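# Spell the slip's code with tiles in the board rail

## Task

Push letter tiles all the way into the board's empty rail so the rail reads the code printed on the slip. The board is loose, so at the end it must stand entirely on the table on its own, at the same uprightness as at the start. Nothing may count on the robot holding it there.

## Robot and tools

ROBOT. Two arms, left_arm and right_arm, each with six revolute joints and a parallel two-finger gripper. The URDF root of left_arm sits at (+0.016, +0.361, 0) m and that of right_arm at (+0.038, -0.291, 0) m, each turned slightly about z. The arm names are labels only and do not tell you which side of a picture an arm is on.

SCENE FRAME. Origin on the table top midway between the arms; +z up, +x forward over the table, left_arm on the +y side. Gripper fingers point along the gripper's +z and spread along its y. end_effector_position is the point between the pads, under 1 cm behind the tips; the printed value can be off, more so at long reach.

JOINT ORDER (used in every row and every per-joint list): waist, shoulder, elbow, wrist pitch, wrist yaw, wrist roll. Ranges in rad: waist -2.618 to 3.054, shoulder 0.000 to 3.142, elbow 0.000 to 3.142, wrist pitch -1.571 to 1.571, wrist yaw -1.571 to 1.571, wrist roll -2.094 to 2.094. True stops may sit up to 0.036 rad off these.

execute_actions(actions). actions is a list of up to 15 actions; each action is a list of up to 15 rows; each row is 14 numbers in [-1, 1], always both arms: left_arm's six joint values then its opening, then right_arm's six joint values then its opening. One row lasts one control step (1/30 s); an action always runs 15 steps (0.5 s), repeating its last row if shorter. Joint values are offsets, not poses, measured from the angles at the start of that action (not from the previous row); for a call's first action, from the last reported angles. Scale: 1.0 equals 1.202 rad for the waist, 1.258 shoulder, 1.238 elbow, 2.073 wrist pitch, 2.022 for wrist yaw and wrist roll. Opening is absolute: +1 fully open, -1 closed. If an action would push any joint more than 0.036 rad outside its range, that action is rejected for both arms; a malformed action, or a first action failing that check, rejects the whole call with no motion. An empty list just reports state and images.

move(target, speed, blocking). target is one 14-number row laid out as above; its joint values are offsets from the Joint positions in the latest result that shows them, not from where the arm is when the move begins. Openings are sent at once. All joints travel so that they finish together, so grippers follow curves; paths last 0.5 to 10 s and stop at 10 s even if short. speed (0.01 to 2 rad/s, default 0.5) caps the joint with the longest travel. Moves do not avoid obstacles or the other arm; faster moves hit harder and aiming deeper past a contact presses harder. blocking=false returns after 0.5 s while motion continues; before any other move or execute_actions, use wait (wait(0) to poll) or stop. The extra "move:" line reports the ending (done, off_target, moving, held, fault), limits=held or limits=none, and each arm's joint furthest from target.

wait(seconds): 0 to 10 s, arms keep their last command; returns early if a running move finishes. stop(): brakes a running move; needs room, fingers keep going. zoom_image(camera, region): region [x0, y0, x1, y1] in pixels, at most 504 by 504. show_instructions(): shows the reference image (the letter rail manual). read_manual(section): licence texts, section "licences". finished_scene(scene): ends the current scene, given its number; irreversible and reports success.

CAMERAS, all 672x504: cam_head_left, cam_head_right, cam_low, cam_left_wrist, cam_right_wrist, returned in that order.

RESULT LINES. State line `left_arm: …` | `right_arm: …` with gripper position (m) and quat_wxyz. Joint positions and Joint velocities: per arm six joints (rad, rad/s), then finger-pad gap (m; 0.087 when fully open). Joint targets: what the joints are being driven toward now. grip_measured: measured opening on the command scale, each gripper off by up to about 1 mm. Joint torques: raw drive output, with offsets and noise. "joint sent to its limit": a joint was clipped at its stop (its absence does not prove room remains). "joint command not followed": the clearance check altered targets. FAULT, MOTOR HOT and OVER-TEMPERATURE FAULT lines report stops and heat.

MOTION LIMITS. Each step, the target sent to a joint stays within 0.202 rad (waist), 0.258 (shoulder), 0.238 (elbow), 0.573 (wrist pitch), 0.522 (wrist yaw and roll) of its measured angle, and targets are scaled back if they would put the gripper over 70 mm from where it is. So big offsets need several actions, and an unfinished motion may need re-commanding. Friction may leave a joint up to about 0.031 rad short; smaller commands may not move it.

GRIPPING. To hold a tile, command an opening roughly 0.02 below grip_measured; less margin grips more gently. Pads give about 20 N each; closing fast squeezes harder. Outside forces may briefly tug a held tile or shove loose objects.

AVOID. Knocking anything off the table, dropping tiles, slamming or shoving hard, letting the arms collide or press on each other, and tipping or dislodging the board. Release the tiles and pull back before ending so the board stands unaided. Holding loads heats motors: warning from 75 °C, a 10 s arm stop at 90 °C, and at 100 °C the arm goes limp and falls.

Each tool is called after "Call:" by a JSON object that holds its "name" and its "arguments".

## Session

Call:
{"name": "show_instructions", "arguments": {}}

Call:
{"name": "execute_actions", "arguments": {"actions": []}}

Reference images for this scene: letter rail manual.

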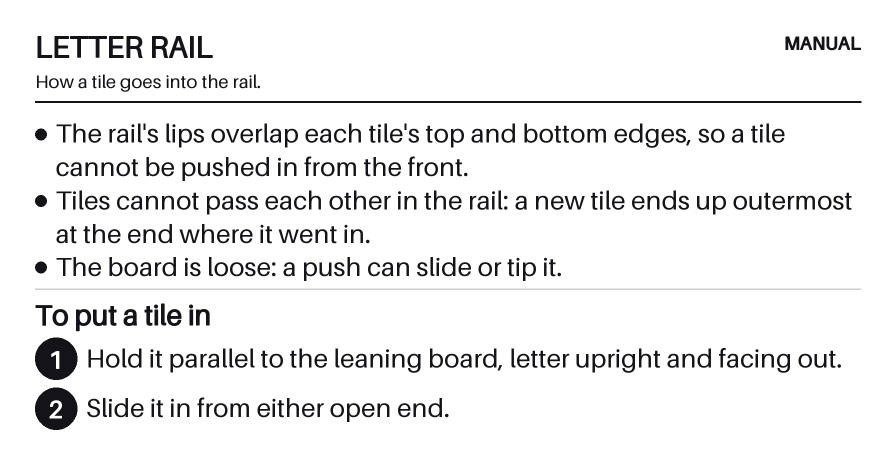

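Scene clock: 0.00 s.
left_arm: end_effector_position=(+0.0926, +0.6619, +0.3142) grip_measured=+1.000 end_effector_quat_wxyz=(-0.646, +0.730, -0.206, -0.078) | right_arm: end_effector_position=(+0.2749, -0.3664, +0.1383) grip_measured=+0.995 end_effector_quat_wxyz=(-0.130, +0.949, +0.220, +0.182)
Joint names: [waist, shoulder, elbow, wrist pitch, wrist yaw, wrist roll]
Joint positions: left_arm=[ 1.543  0.738  0.807 -0.223  0.066 -1.165  0.087] | right_arm=[-0.662  1.351  1.04  -1.285 -0.451  1.907  0.087]
Joint velocities: left_arm=[ 0.002  0.007  0.012 -0.007  0.007 -0.037  0.   ] | right_arm=[ 0.007  0.012 -0.012  0.022  0.051  0.066 -0.   ]
Joint torques (N m, as the arm reports them, + toward a larger angle): no reading
Motor temperatures (°C, as the motors report them): left_arm=[27 28 27 30 27 27] | right_arm=[27 29 29 28 25 25]
Joint targets: left_arm=[1.543 0.738 0.807 -0.223 0.066 -1.165] | right_arm=[-0.662 1.351 1.040 -1.285 -0.451 1.907]

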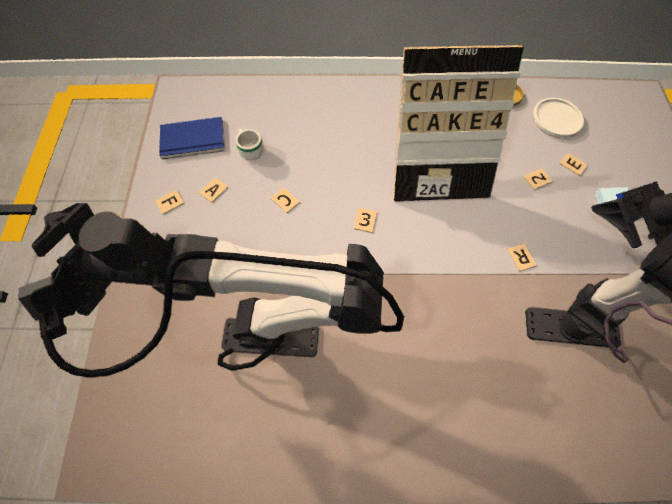

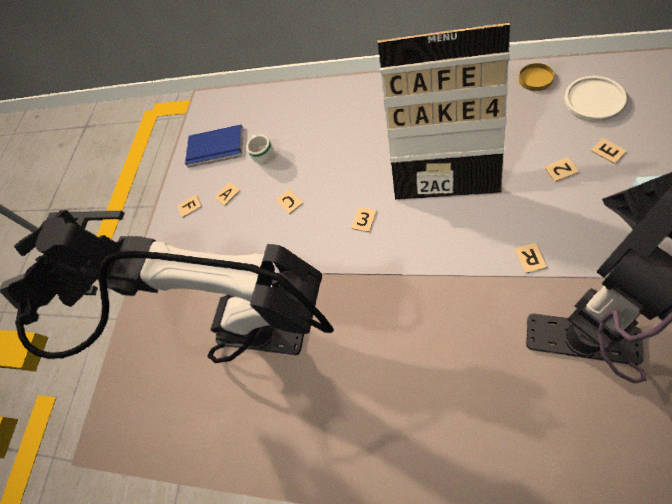

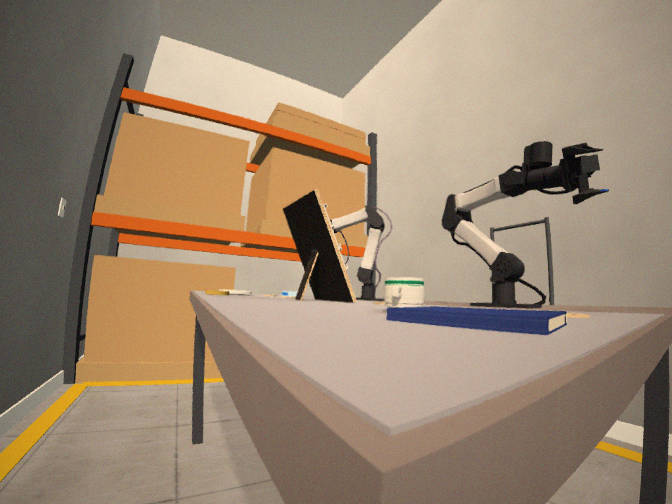

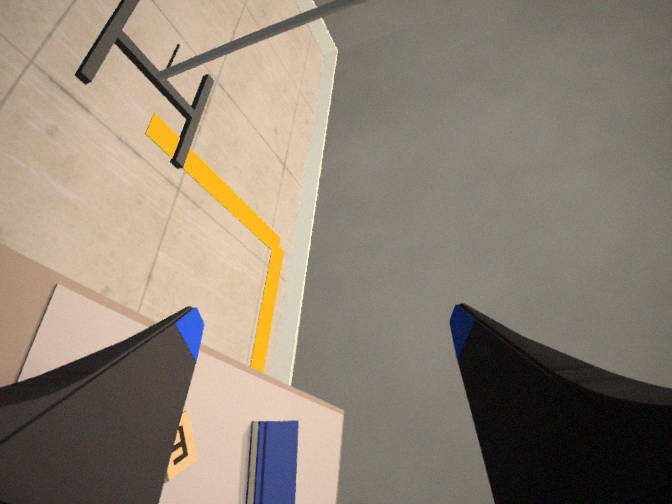

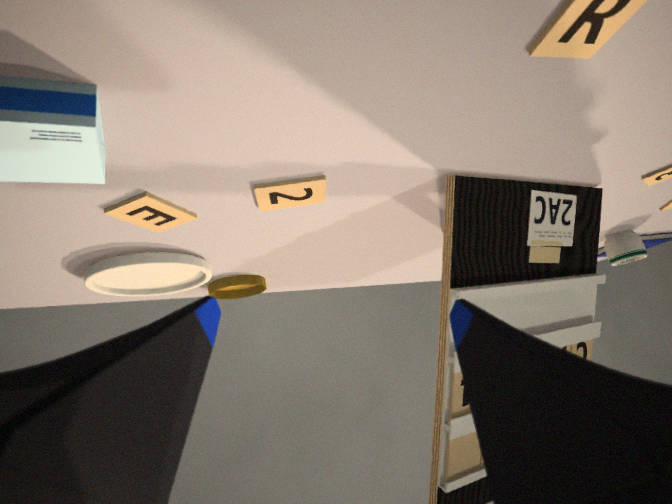

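Call:
{"name": "zoom_image", "arguments": {"camera": "cam_head_left", "region": [150,130,410,250]}}

Call:
{"name": "zoom_image", "arguments": {"camera": "cam_head_left", "region": [380,30,620,230]}}

Call:
{"name": "zoom_image", "arguments": {"camera": "cam_low", "region": [260,180,400,310]}}

Region (150, 130, 410, 250) of cam_head_left's 672x504 image, scaled by 1.938, with more detail than that image has; it fills the top 233 rows of this view, and the rest is white.

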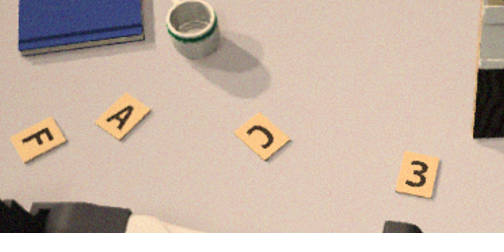

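Region (380, 30, 620, 230) of cam_head_left's 672x504 image, scaled by 2.100, with more detail than that image has.

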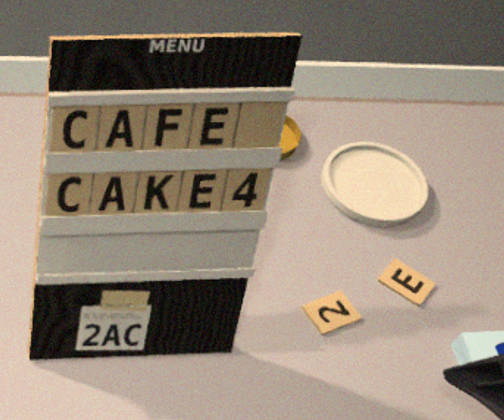

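Region (260, 180, 400, 310) of cam_low's 672x504 image, scaled by 3.600, with more detail than that image has; it fills the top 468 rows of this view, and the rest is white.

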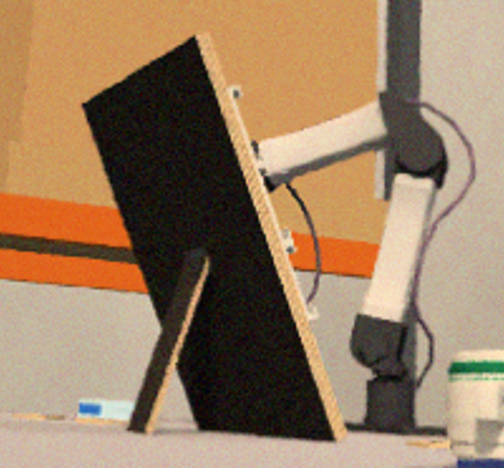

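Call:
{"name": "move", "arguments": {"target": [-0.7,0.3,0.25,-0.39,-0.038,0.8,0.6,0.2,0,0.1,0,0.229,-1,0.6], "speed": 1.5}}

Call:
{"name": "move", "arguments": {"target": [-0.672,0.555,0.115,0,0,0.81,0.6,0.3,0.2,0.15,0,0,-0.885,0.6], "speed": 1.5}}

Scene clock: 3.07 s.
left_arm: end_effector_position=(+0.2004, +0.5242, +0.1780) grip_measured=+0.600 end_effector_quat_wxyz=(+0.237, -0.098, +0.956, +0.144) | right_arm: end_effector_position=(+0.2021, -0.3951, +0.1292) grip_measured=+0.600 end_effector_quat_wxyz=(+0.041, +0.217, +0.975, -0.013)
Joint names: [waist, shoulder, elbow, wrist pitch, wrist yaw, wrist roll]
Joint positions: left_arm=[ 0.711  1.096  1.1   -1.012  0.001  0.446  0.07 ] | right_arm=[-0.431  1.351  1.151 -1.285 -0.001 -0.106  0.07 ]
Joint velocities: left_arm=[ 0.002 -0.032 -0.012 -0.081 -0.007 -0.051 -0.   ] | right_arm=[-0.002  0.017  0.012 -0.007  0.037  0.007  0.001]
Joint torques (N m, as the arm reports them, + toward a larger angle): left_arm=[-1.07 -1.32 10.49  1.43 -0.1  -0.09] | right_arm=[ 1.05 -4.8   7.71  0.44  0.13 -0.16]
Motor temperatures (°C, as the motors report them): left_arm=[27 28 28 31 27 27] | right_arm=[27 29 30 28 25 25]
Joint targets: left_arm=[0.701 1.115 1.117 -1.031 -0.011 0.453] | right_arm=[-0.422 1.351 1.164 -1.284 0.012 -0.115]
move: done; limits=none; left_arm: farthest joint: the shoulder, 0.019 radians from its target (0.378 radians at the start); right_arm: farthest joint: the elbow, 0.013 radians from its target (0.124 radians at the start)

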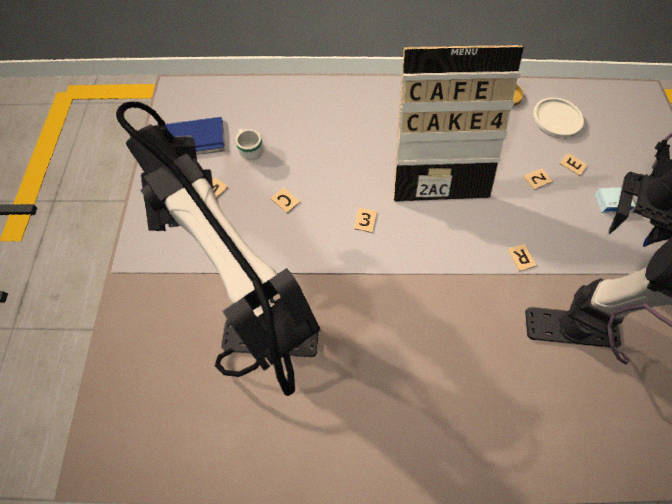

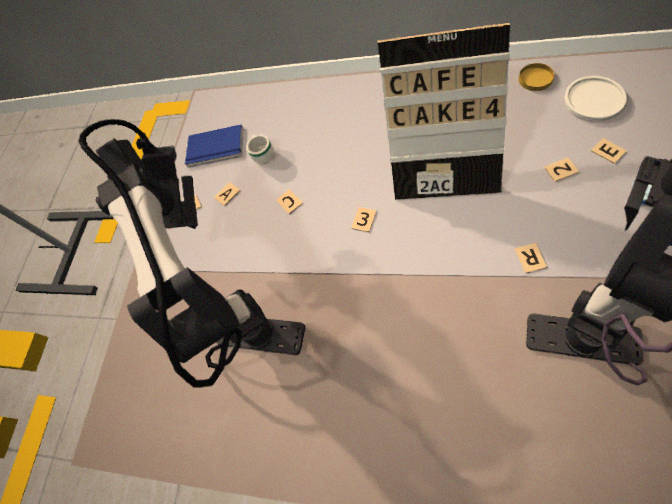

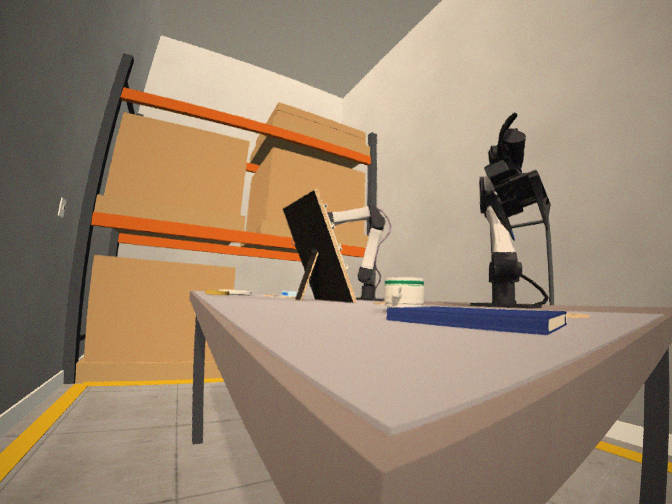

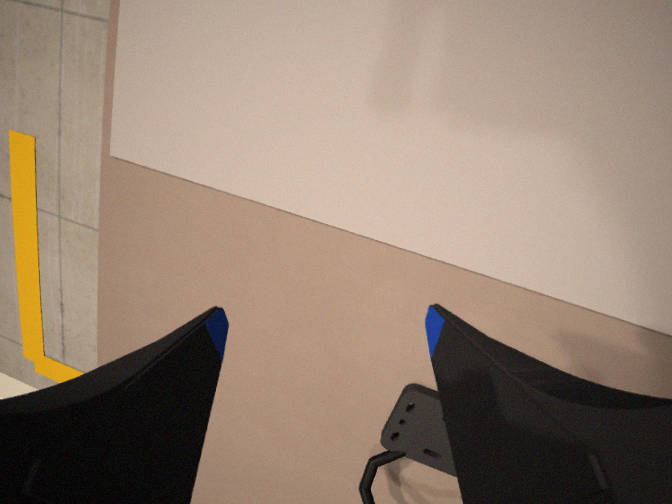

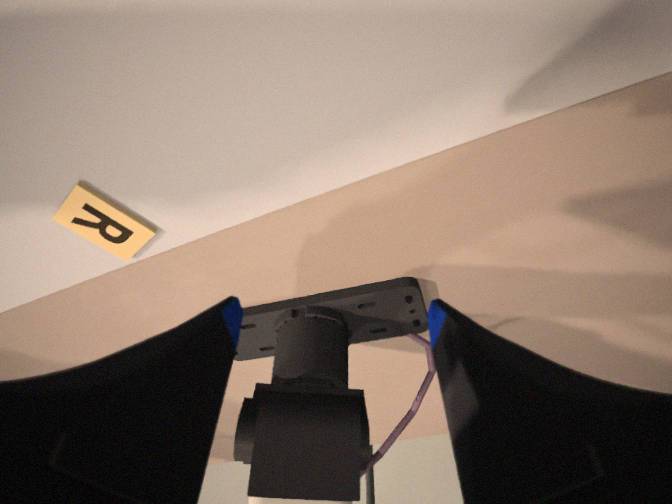

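Scene clock: 5.33 s.
left_arm: end_effector_position=(+0.3546, +0.3467, +0.0451) grip_measured=+0.600 end_effector_quat_wxyz=(+0.004, +0.897, +0.441, +0.004) | right_arm: end_effector_position=(+0.3196, -0.3855, +0.1238) grip_measured=+0.600 end_effector_quat_wxyz=(-0.007, +0.750, -0.662, +0.012)
Joint names: [waist, shoulder, elbow, wrist pitch, wrist yaw, wrist roll]
Joint positions: left_arm=[-0.09   1.776  1.224 -1.007  0.001  2.078  0.07 ] | right_arm=[-0.079  1.581  1.323 -1.285 -0.001 -1.886  0.07 ]
Joint velocities: left_arm=[-0.007 -0.012 -0.007 -0.022 -0.022 -0.081  0.   ] | right_arm=[-0.017  0.002 -0.007  0.022  0.022 -0.066 -0.001]
Joint torques (N m, as the arm reports them, + toward a larger angle): left_arm=[-0.81 -7.01  9.28  0.35  0.06 -0.09] | right_arm=[ 0.68 -5.52  7.75  0.21 -0.1  -0.12]
Motor temperatures (°C, as the motors report them): left_arm=[27 28 28 31 27 27] | right_arm=[27 29 30 28 25 25]
Joint targets: left_arm=[-0.097 1.795 1.242 -1.013 0.002 2.084] | right_arm=[-0.070 1.602 1.336 -1.285 -0.001 -1.895]
move: off_target (right_arm); limits=none; left_arm: farthest joint: the shoulder, 0.018 radians from its target (0.698 radians at the start); right_arm: farthest joint: the shoulder, 0.021 radians from its target (0.252 radians at the start)

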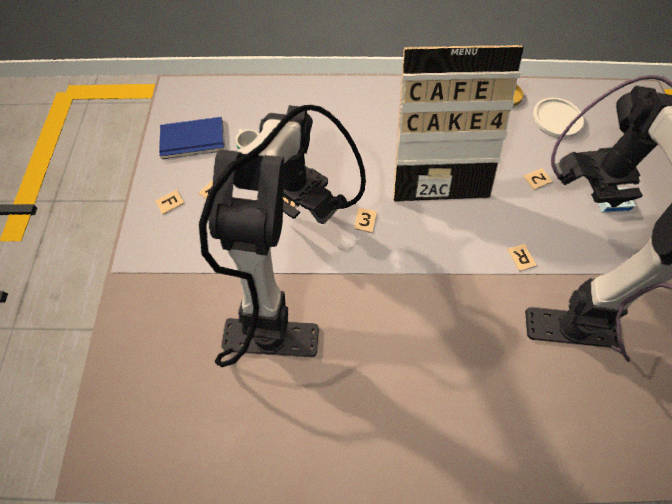

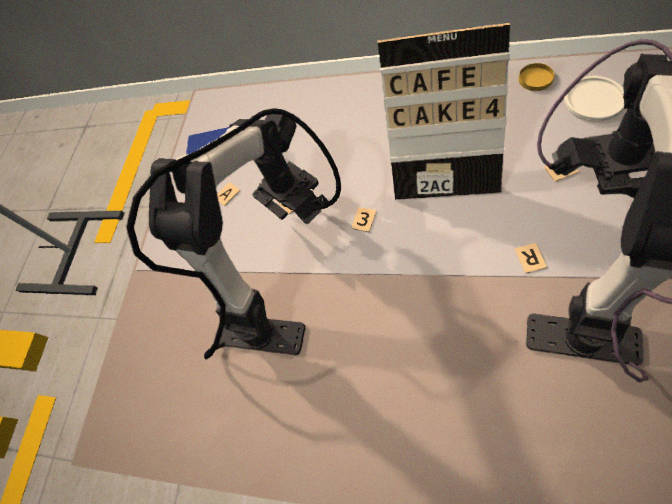

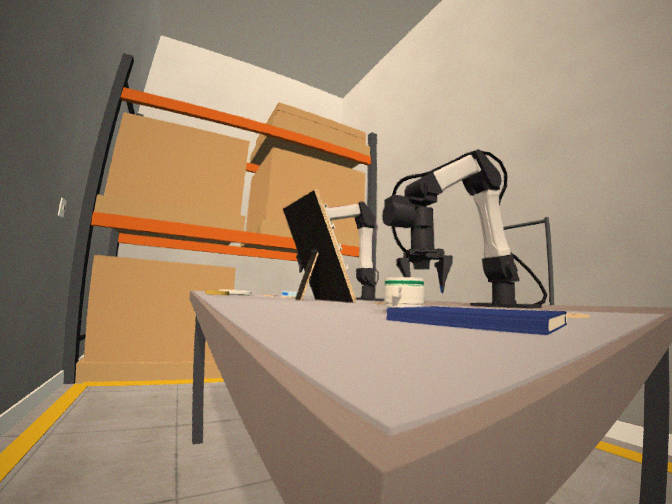

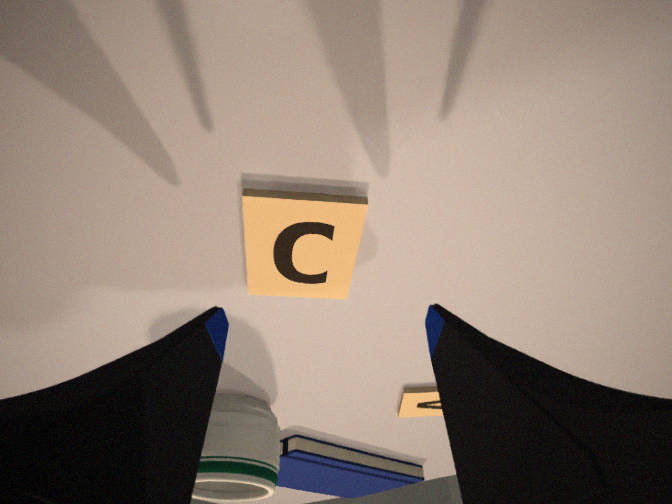

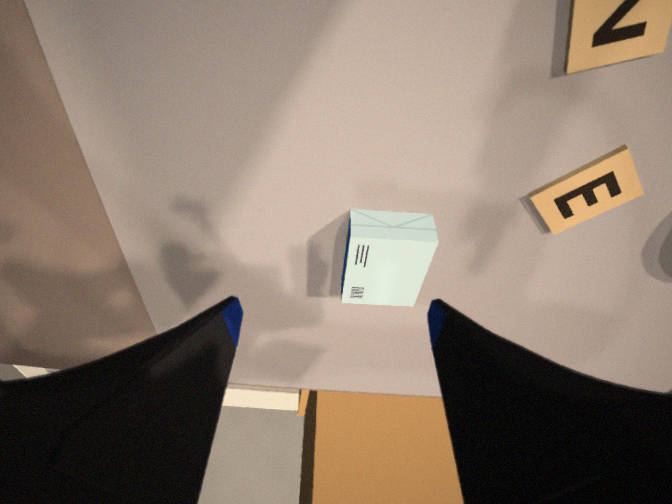

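Call:
{"name": "move", "arguments": {"target": [0.014,0.097,-0.04,0.066,0,0.015,0.6,0.24,0.352,0.197,0.085,0,0,0.6], "speed": 0.5}}

Scene clock: 6.93 s.
left_arm: end_effector_position=(+0.3665, +0.3467, +0.0107) grip_measured=+0.600 end_effector_quat_wxyz=(+0.001, +0.898, +0.439, +0.001) | right_arm: end_effector_position=(+0.4292, -0.2934, +0.0480) grip_measured=+0.600 end_effector_quat_wxyz=(+0.002, +0.836, -0.548, -0.003)
Joint names: [waist, shoulder, elbow, wrist pitch, wrist yaw, wrist roll]
Joint positions: left_arm=[-0.084  1.873  1.202 -0.897  0.001  2.088  0.07 ] | right_arm=[ 0.206  2.009  1.549 -1.118 -0.001 -1.886  0.07 ]
Joint velocities: left_arm=[ 0.007 -0.002  0.017  0.095 -0.022 -0.022 -0.001] | right_arm=[ 0.007  0.007  0.002  0.007 -0.022 -0.022  0.001]
Joint torques (N m, as the arm reports them, + toward a larger angle): left_arm=[ 0.5  -7.03  4.59  0.64  0.06 -0.07] | right_arm=[ 0.2  -9.65  7.74  0.22 -0.13 -0.08]
Motor temperatures (°C, as the motors report them): left_arm=[27 28 28 31 27 27] | right_arm=[27 30 31 28 25 25]
Joint targets: left_arm=[-0.073 1.898 1.175 -0.870 0.001 2.094] | right_arm=[0.210 2.024 1.567 -1.108 -0.001 -1.886]
joint sent to its limit (left arm) — the command would take the wrist roll past its upper limit, so that joint was sent only as far as its limit.
move: off_target (left_arm); limits=none; left_arm: farthest joint: the elbow, 0.027 radians from its target (0.050 radians at the start); right_arm: farthest joint: the elbow, 0.017 radians from its target (0.244 radians at the start)

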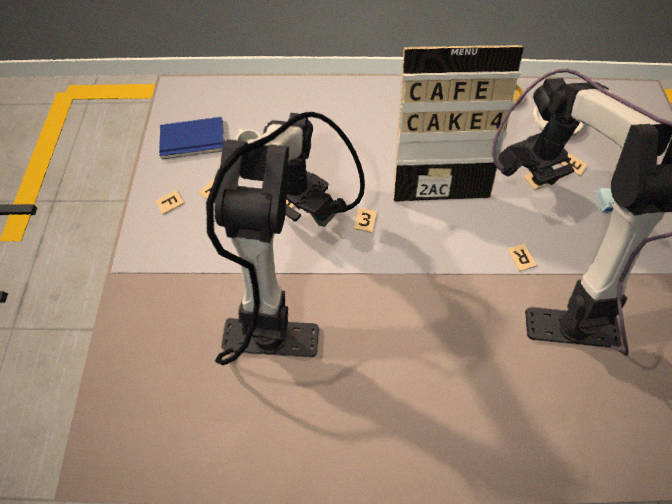

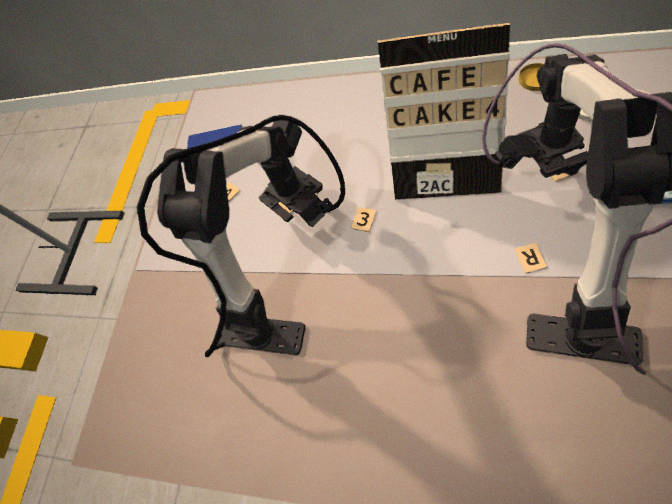

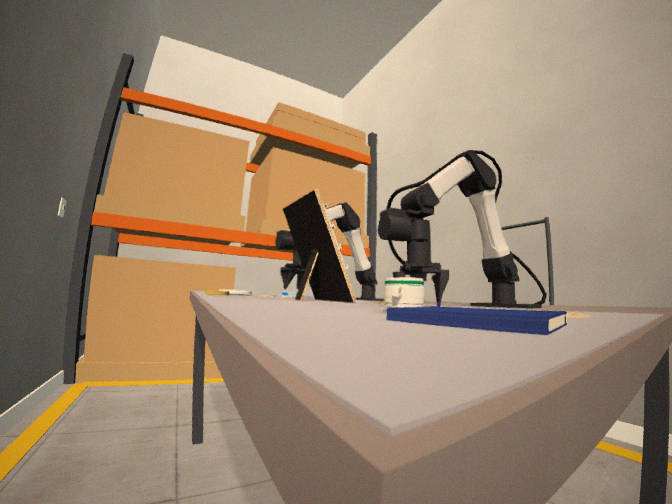

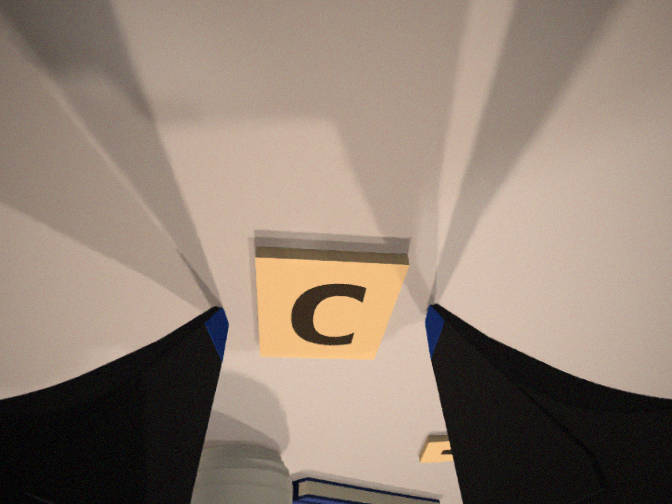

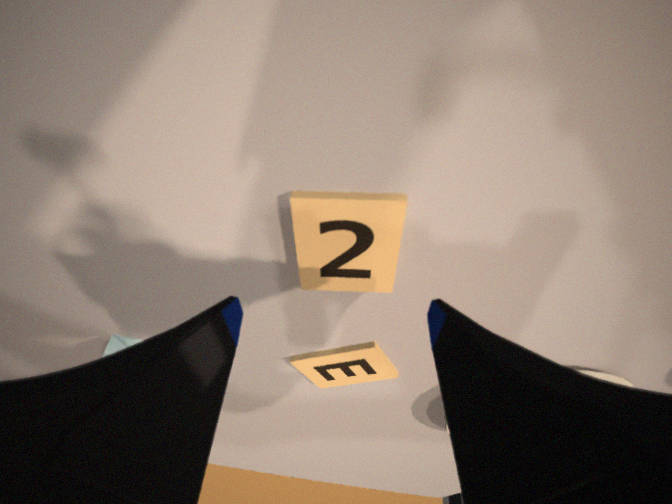

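Call:
{"name": "move", "arguments": {"target": [0,0.01,0,0,0,0,0.12,-0.052,0.046,-0.042,0.044,0,-0.03,0.7], "speed": 0.2}}

Call:
{"name": "execute_actions", "arguments": {"actions": [[[0,0.01,0,0,0,0,0.08,0,0,0,0,0,0,0.7],[0,0.01,0,0,0,0,0.05,0,0,0,0,0,0,0.7],[0,0.01,0,0,0,0,0.02,0,0,0,0,0,0,0.7],[0,0.01,0,0,0,0,0,0,0,0,0,0,0,0.7],[0,0.01,0,0,0,0,-0.07,0,0,0,0,0,0,0.7]]]}}

Call:
{"name": "zoom_image", "arguments": {"camera": "cam_head_right", "region": [440,80,620,220]}}

Scene clock: 8.27 s.
left_arm: end_effector_position=(+0.3687, +0.3461, +0.0108) grip_measured=+0.120 end_effector_quat_wxyz=(+0.004, +0.899, +0.438, +0.004) | right_arm: end_effector_position=(+0.4363, -0.3144, +0.0245) grip_measured=+0.700 end_effector_quat_wxyz=(+0.000, +0.835, -0.551, -0.001)
Joint names: [waist, shoulder, elbow, wrist pitch, wrist yaw, wrist roll]
Joint positions: left_arm=[-0.084  1.873  1.202 -0.888  0.003  2.089  0.049] | right_arm=[ 0.15   2.05   1.513 -1.036 -0.001 -1.937  0.074]
Joint velocities: left_arm=[-0.007 -0.002  0.022  0.037  0.051 -0.037 -0.001] | right_arm=[-0.007 -0.017  0.002 -0.007 -0.007  0.037 -0.001]
Joint torques (N m, as the arm reports them, + toward a larger angle): left_arm=[-0.35 -8.13  7.23  0.31  0.04 -0.16] | right_arm=[ -0.66 -10.07   4.97   0.23  -0.08  -0.19]
Motor temperatures (°C, as the motors report them): left_arm=[27 28 28 31 27 27] | right_arm=[27 30 31 28 25 25]
Joint targets: left_arm=[-0.084 1.885 1.202 -0.897 0.001 2.088] | right_arm=[0.144 2.067 1.497 -1.027 -0.001 -1.947]
move: done; limits=none; left_arm: farthest joint: the shoulder, 0.013 radians from its target (0.013 radians at the start); right_arm: farthest joint: the shoulder, 0.017 radians from its target (0.058 radians at the start)

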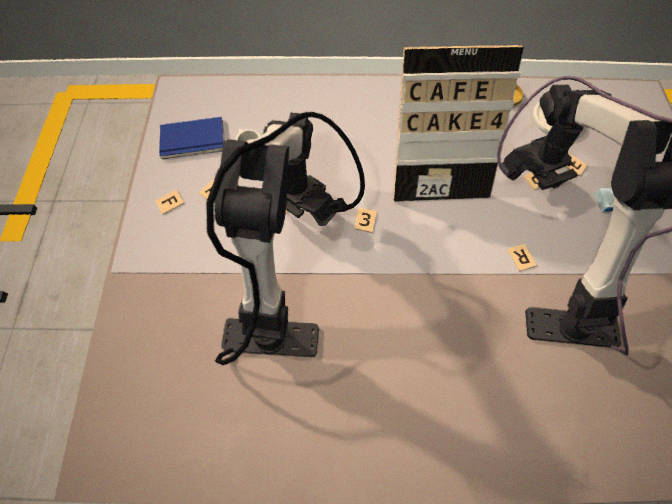

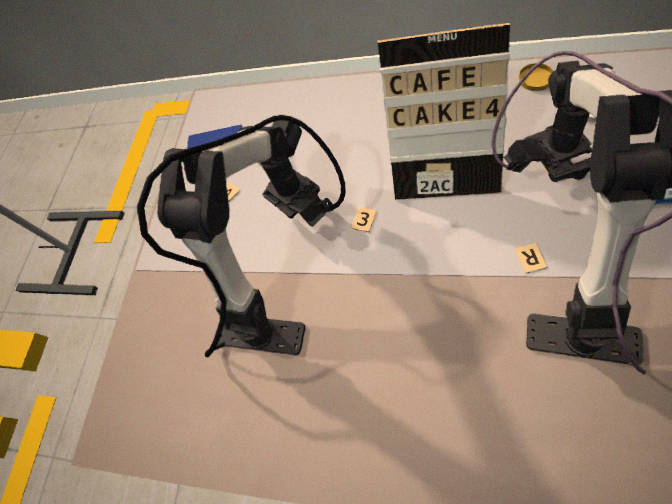

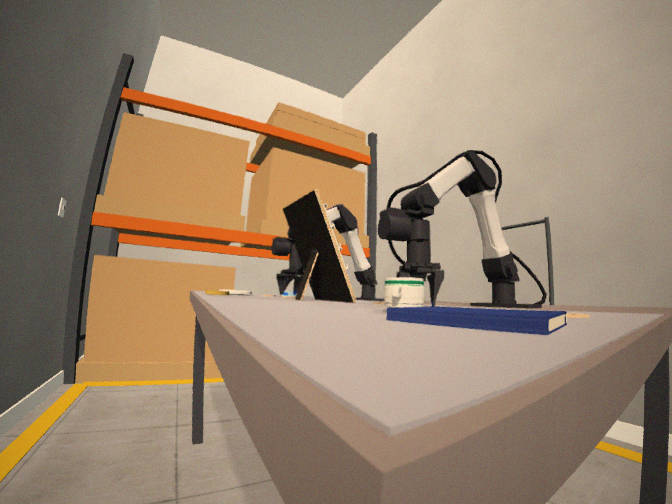

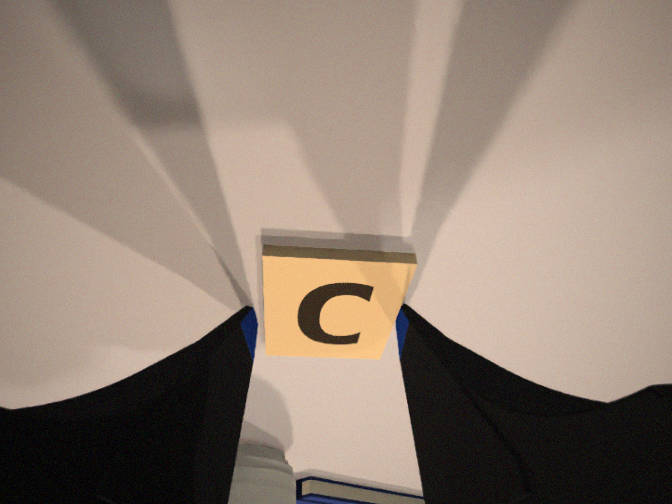

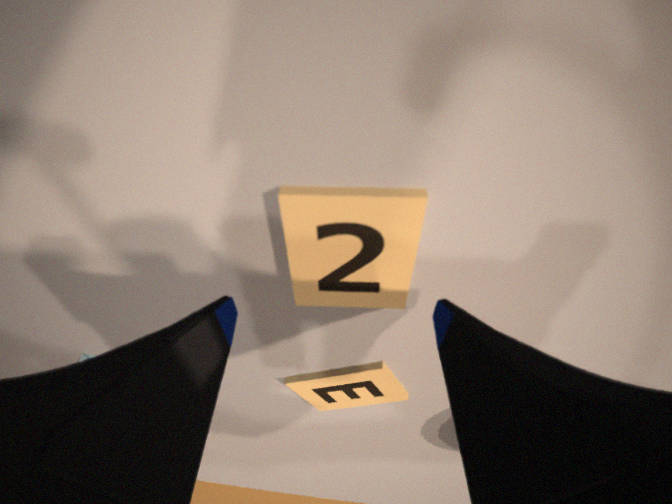

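Scene clock: 8.77 s.
left_arm: end_effector_position=(+0.3688, +0.3461, +0.0109) grip_measured=-0.003 end_effector_quat_wxyz=(+0.005, +0.899, +0.438, +0.004) | right_arm: end_effector_position=(+0.4363, -0.3144, +0.0245) grip_measured=+0.700 end_effector_quat_wxyz=(-0.000, +0.835, -0.551, -0.001)
Joint names: [waist, shoulder, elbow, wrist pitch, wrist yaw, wrist roll]
Joint positions: left_arm=[-0.084  1.873  1.202 -0.888  0.003  2.089  0.044] | right_arm=[ 0.15   2.05   1.513 -1.036 -0.001 -1.937  0.074]
Joint velocities: left_arm=[-0.002  0.007  0.002 -0.007  0.051 -0.022  0.   ] | right_arm=[-0.002  0.002  0.002 -0.037 -0.037 -0.022  0.   ]
Joint torques (N m, as the arm reports them, + toward a larger angle): left_arm=[-0.33 -8.15  7.21  0.4   0.06 -0.14] | right_arm=[ -0.12 -11.58   6.41   0.15  -0.18  -0.11]
Motor temperatures (°C, as the motors report them): left_arm=[27 29 28 31 27 27] | right_arm=[27 30 31 28 25 25]
Joint targets: left_arm=[-0.084 1.885 1.202 -0.888 0.003 2.089] | right_arm=[0.150 2.050 1.513 -1.036 -0.001 -1.937]

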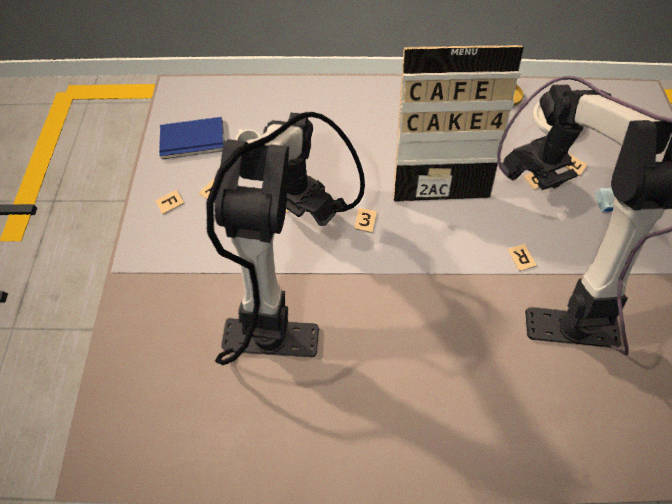

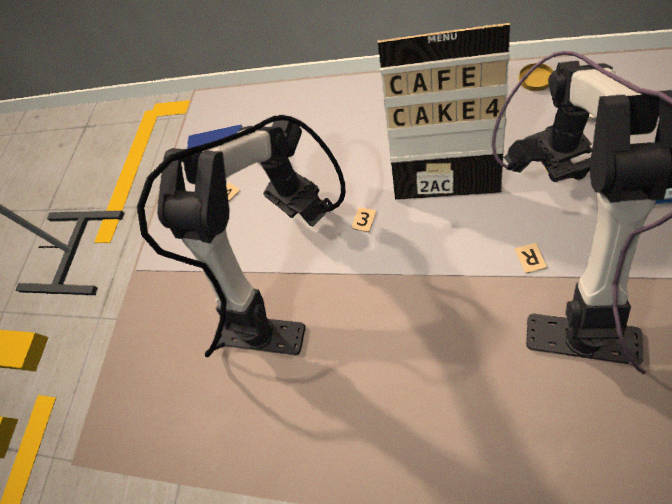

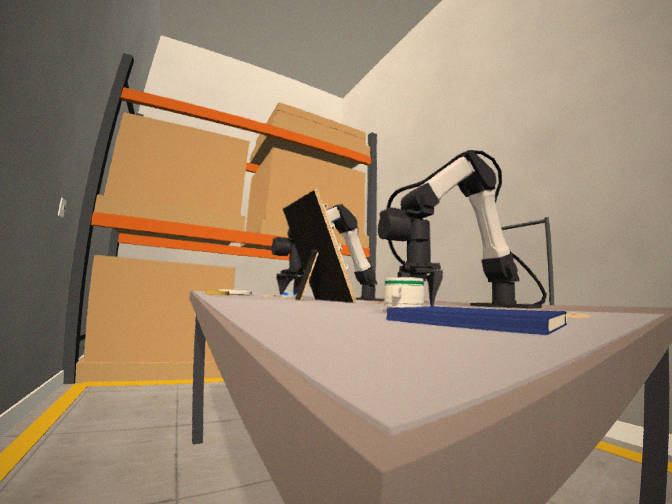

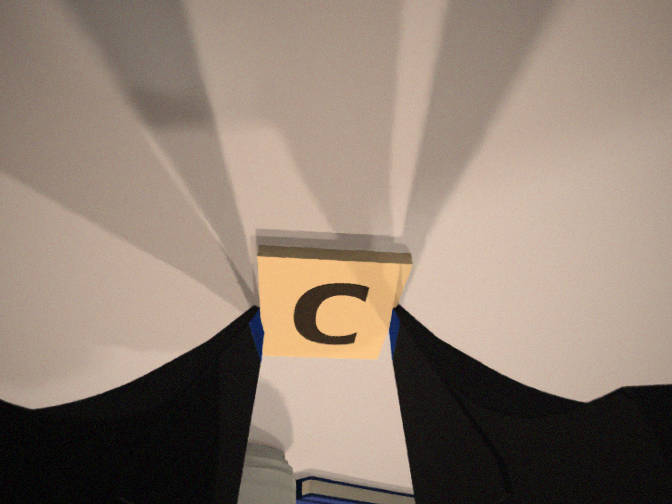

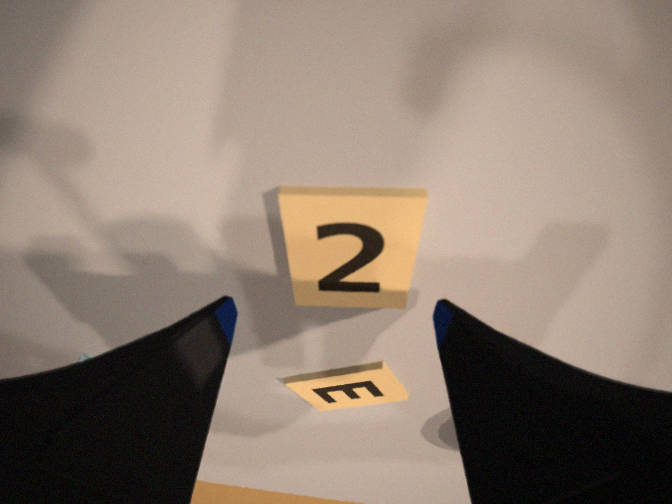

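Region (440, 80, 620, 220) of cam_head_right's 672x504 image, scaled by 2.800, with more detail than that image has.

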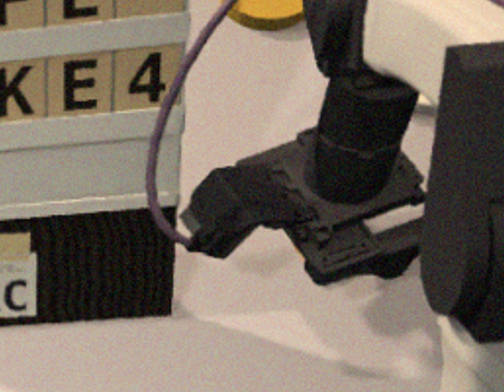

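Call:
{"name": "execute_actions", "arguments": {"actions": [[[0,-0.015,0,0,0,-0.02,-0.07,0,0.02,0,0.01,0,0.02,0.6],[0,-0.015,0,0,0,-0.04,-0.07,0,0.03,0,0.02,0,0.022,0.6],[0,-0.015,0,0,0,-0.065,-0.07,0,0.045,0,0.023,0,0.022,0.5]],[[0,0,0,0,0,0,0.3,0,0.015,0,0,0,0,0.4]]]}}

Scene clock: 9.83 s.
left_arm: end_effector_position=(+0.3654, +0.3488, +0.0133) grip_measured=+0.300 end_effector_quat_wxyz=(+0.007, +0.871, +0.491, +0.007) | right_arm: end_effector_position=(+0.4408, -0.3146, +0.0137) grip_measured=+0.400 end_effector_quat_wxyz=(-0.001, +0.829, -0.560, +0.000)
Joint names: [waist, shoulder, elbow, wrist pitch, wrist yaw, wrist roll]
Joint positions: left_arm=[-0.084  1.865  1.202 -0.888  0.003  1.97   0.057] | right_arm=[ 0.15   2.08   1.513 -1.003 -0.001 -1.915  0.061]
Joint velocities: left_arm=[ 0.002 -0.017 -0.002  0.037  0.022  0.051  0.   ] | right_arm=[ 0.002  0.002  0.002  0.066 -0.037 -0.007  0.   ]
Joint torques (N m, as the arm reports them, + toward a larger angle): left_arm=[-0.33 -9.12  7.27  0.43  0.06 -0.14] | right_arm=[ -0.02 -10.36   6.19   0.09  -0.08  -0.04]
Motor temperatures (°C, as the motors report them): left_arm=[27 29 28 31 27 27] | right_arm=[27 30 31 28 25 25]
Joint targets: left_arm=[-0.084 1.865 1.202 -0.888 0.003 1.970] | right_arm=[0.150 2.098 1.513 -1.009 0.000 -1.909]

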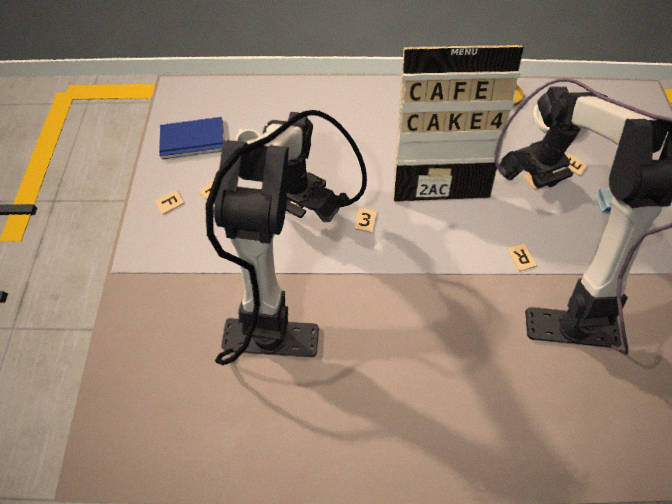

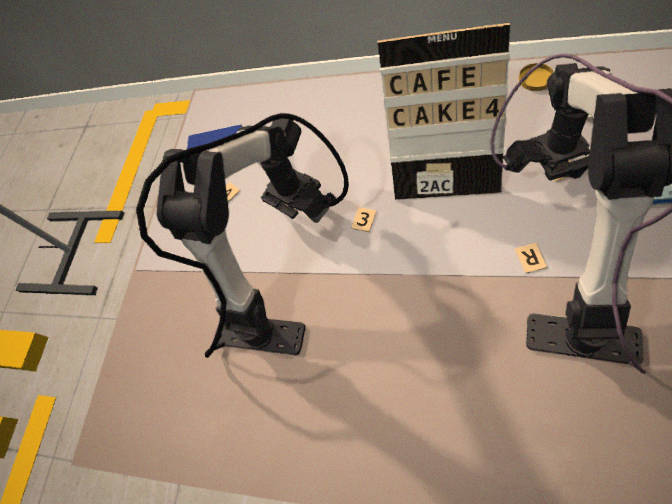

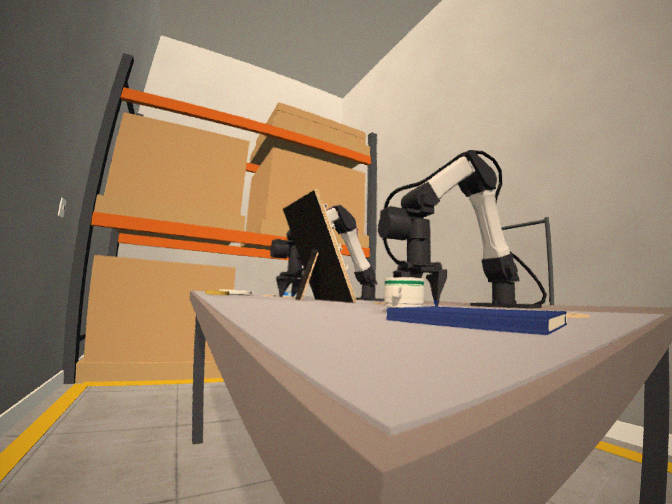

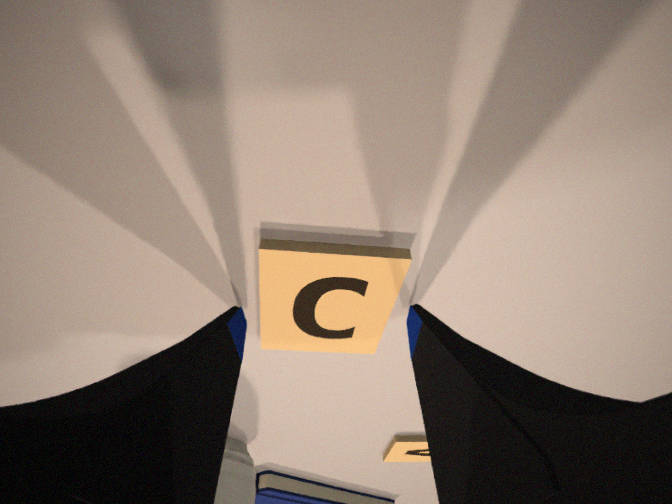

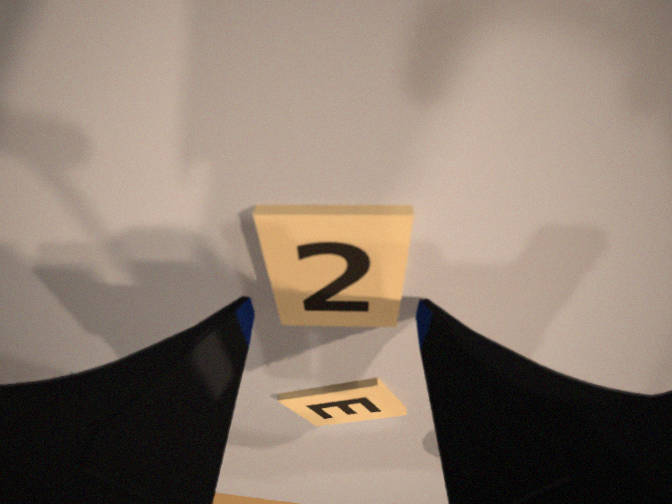

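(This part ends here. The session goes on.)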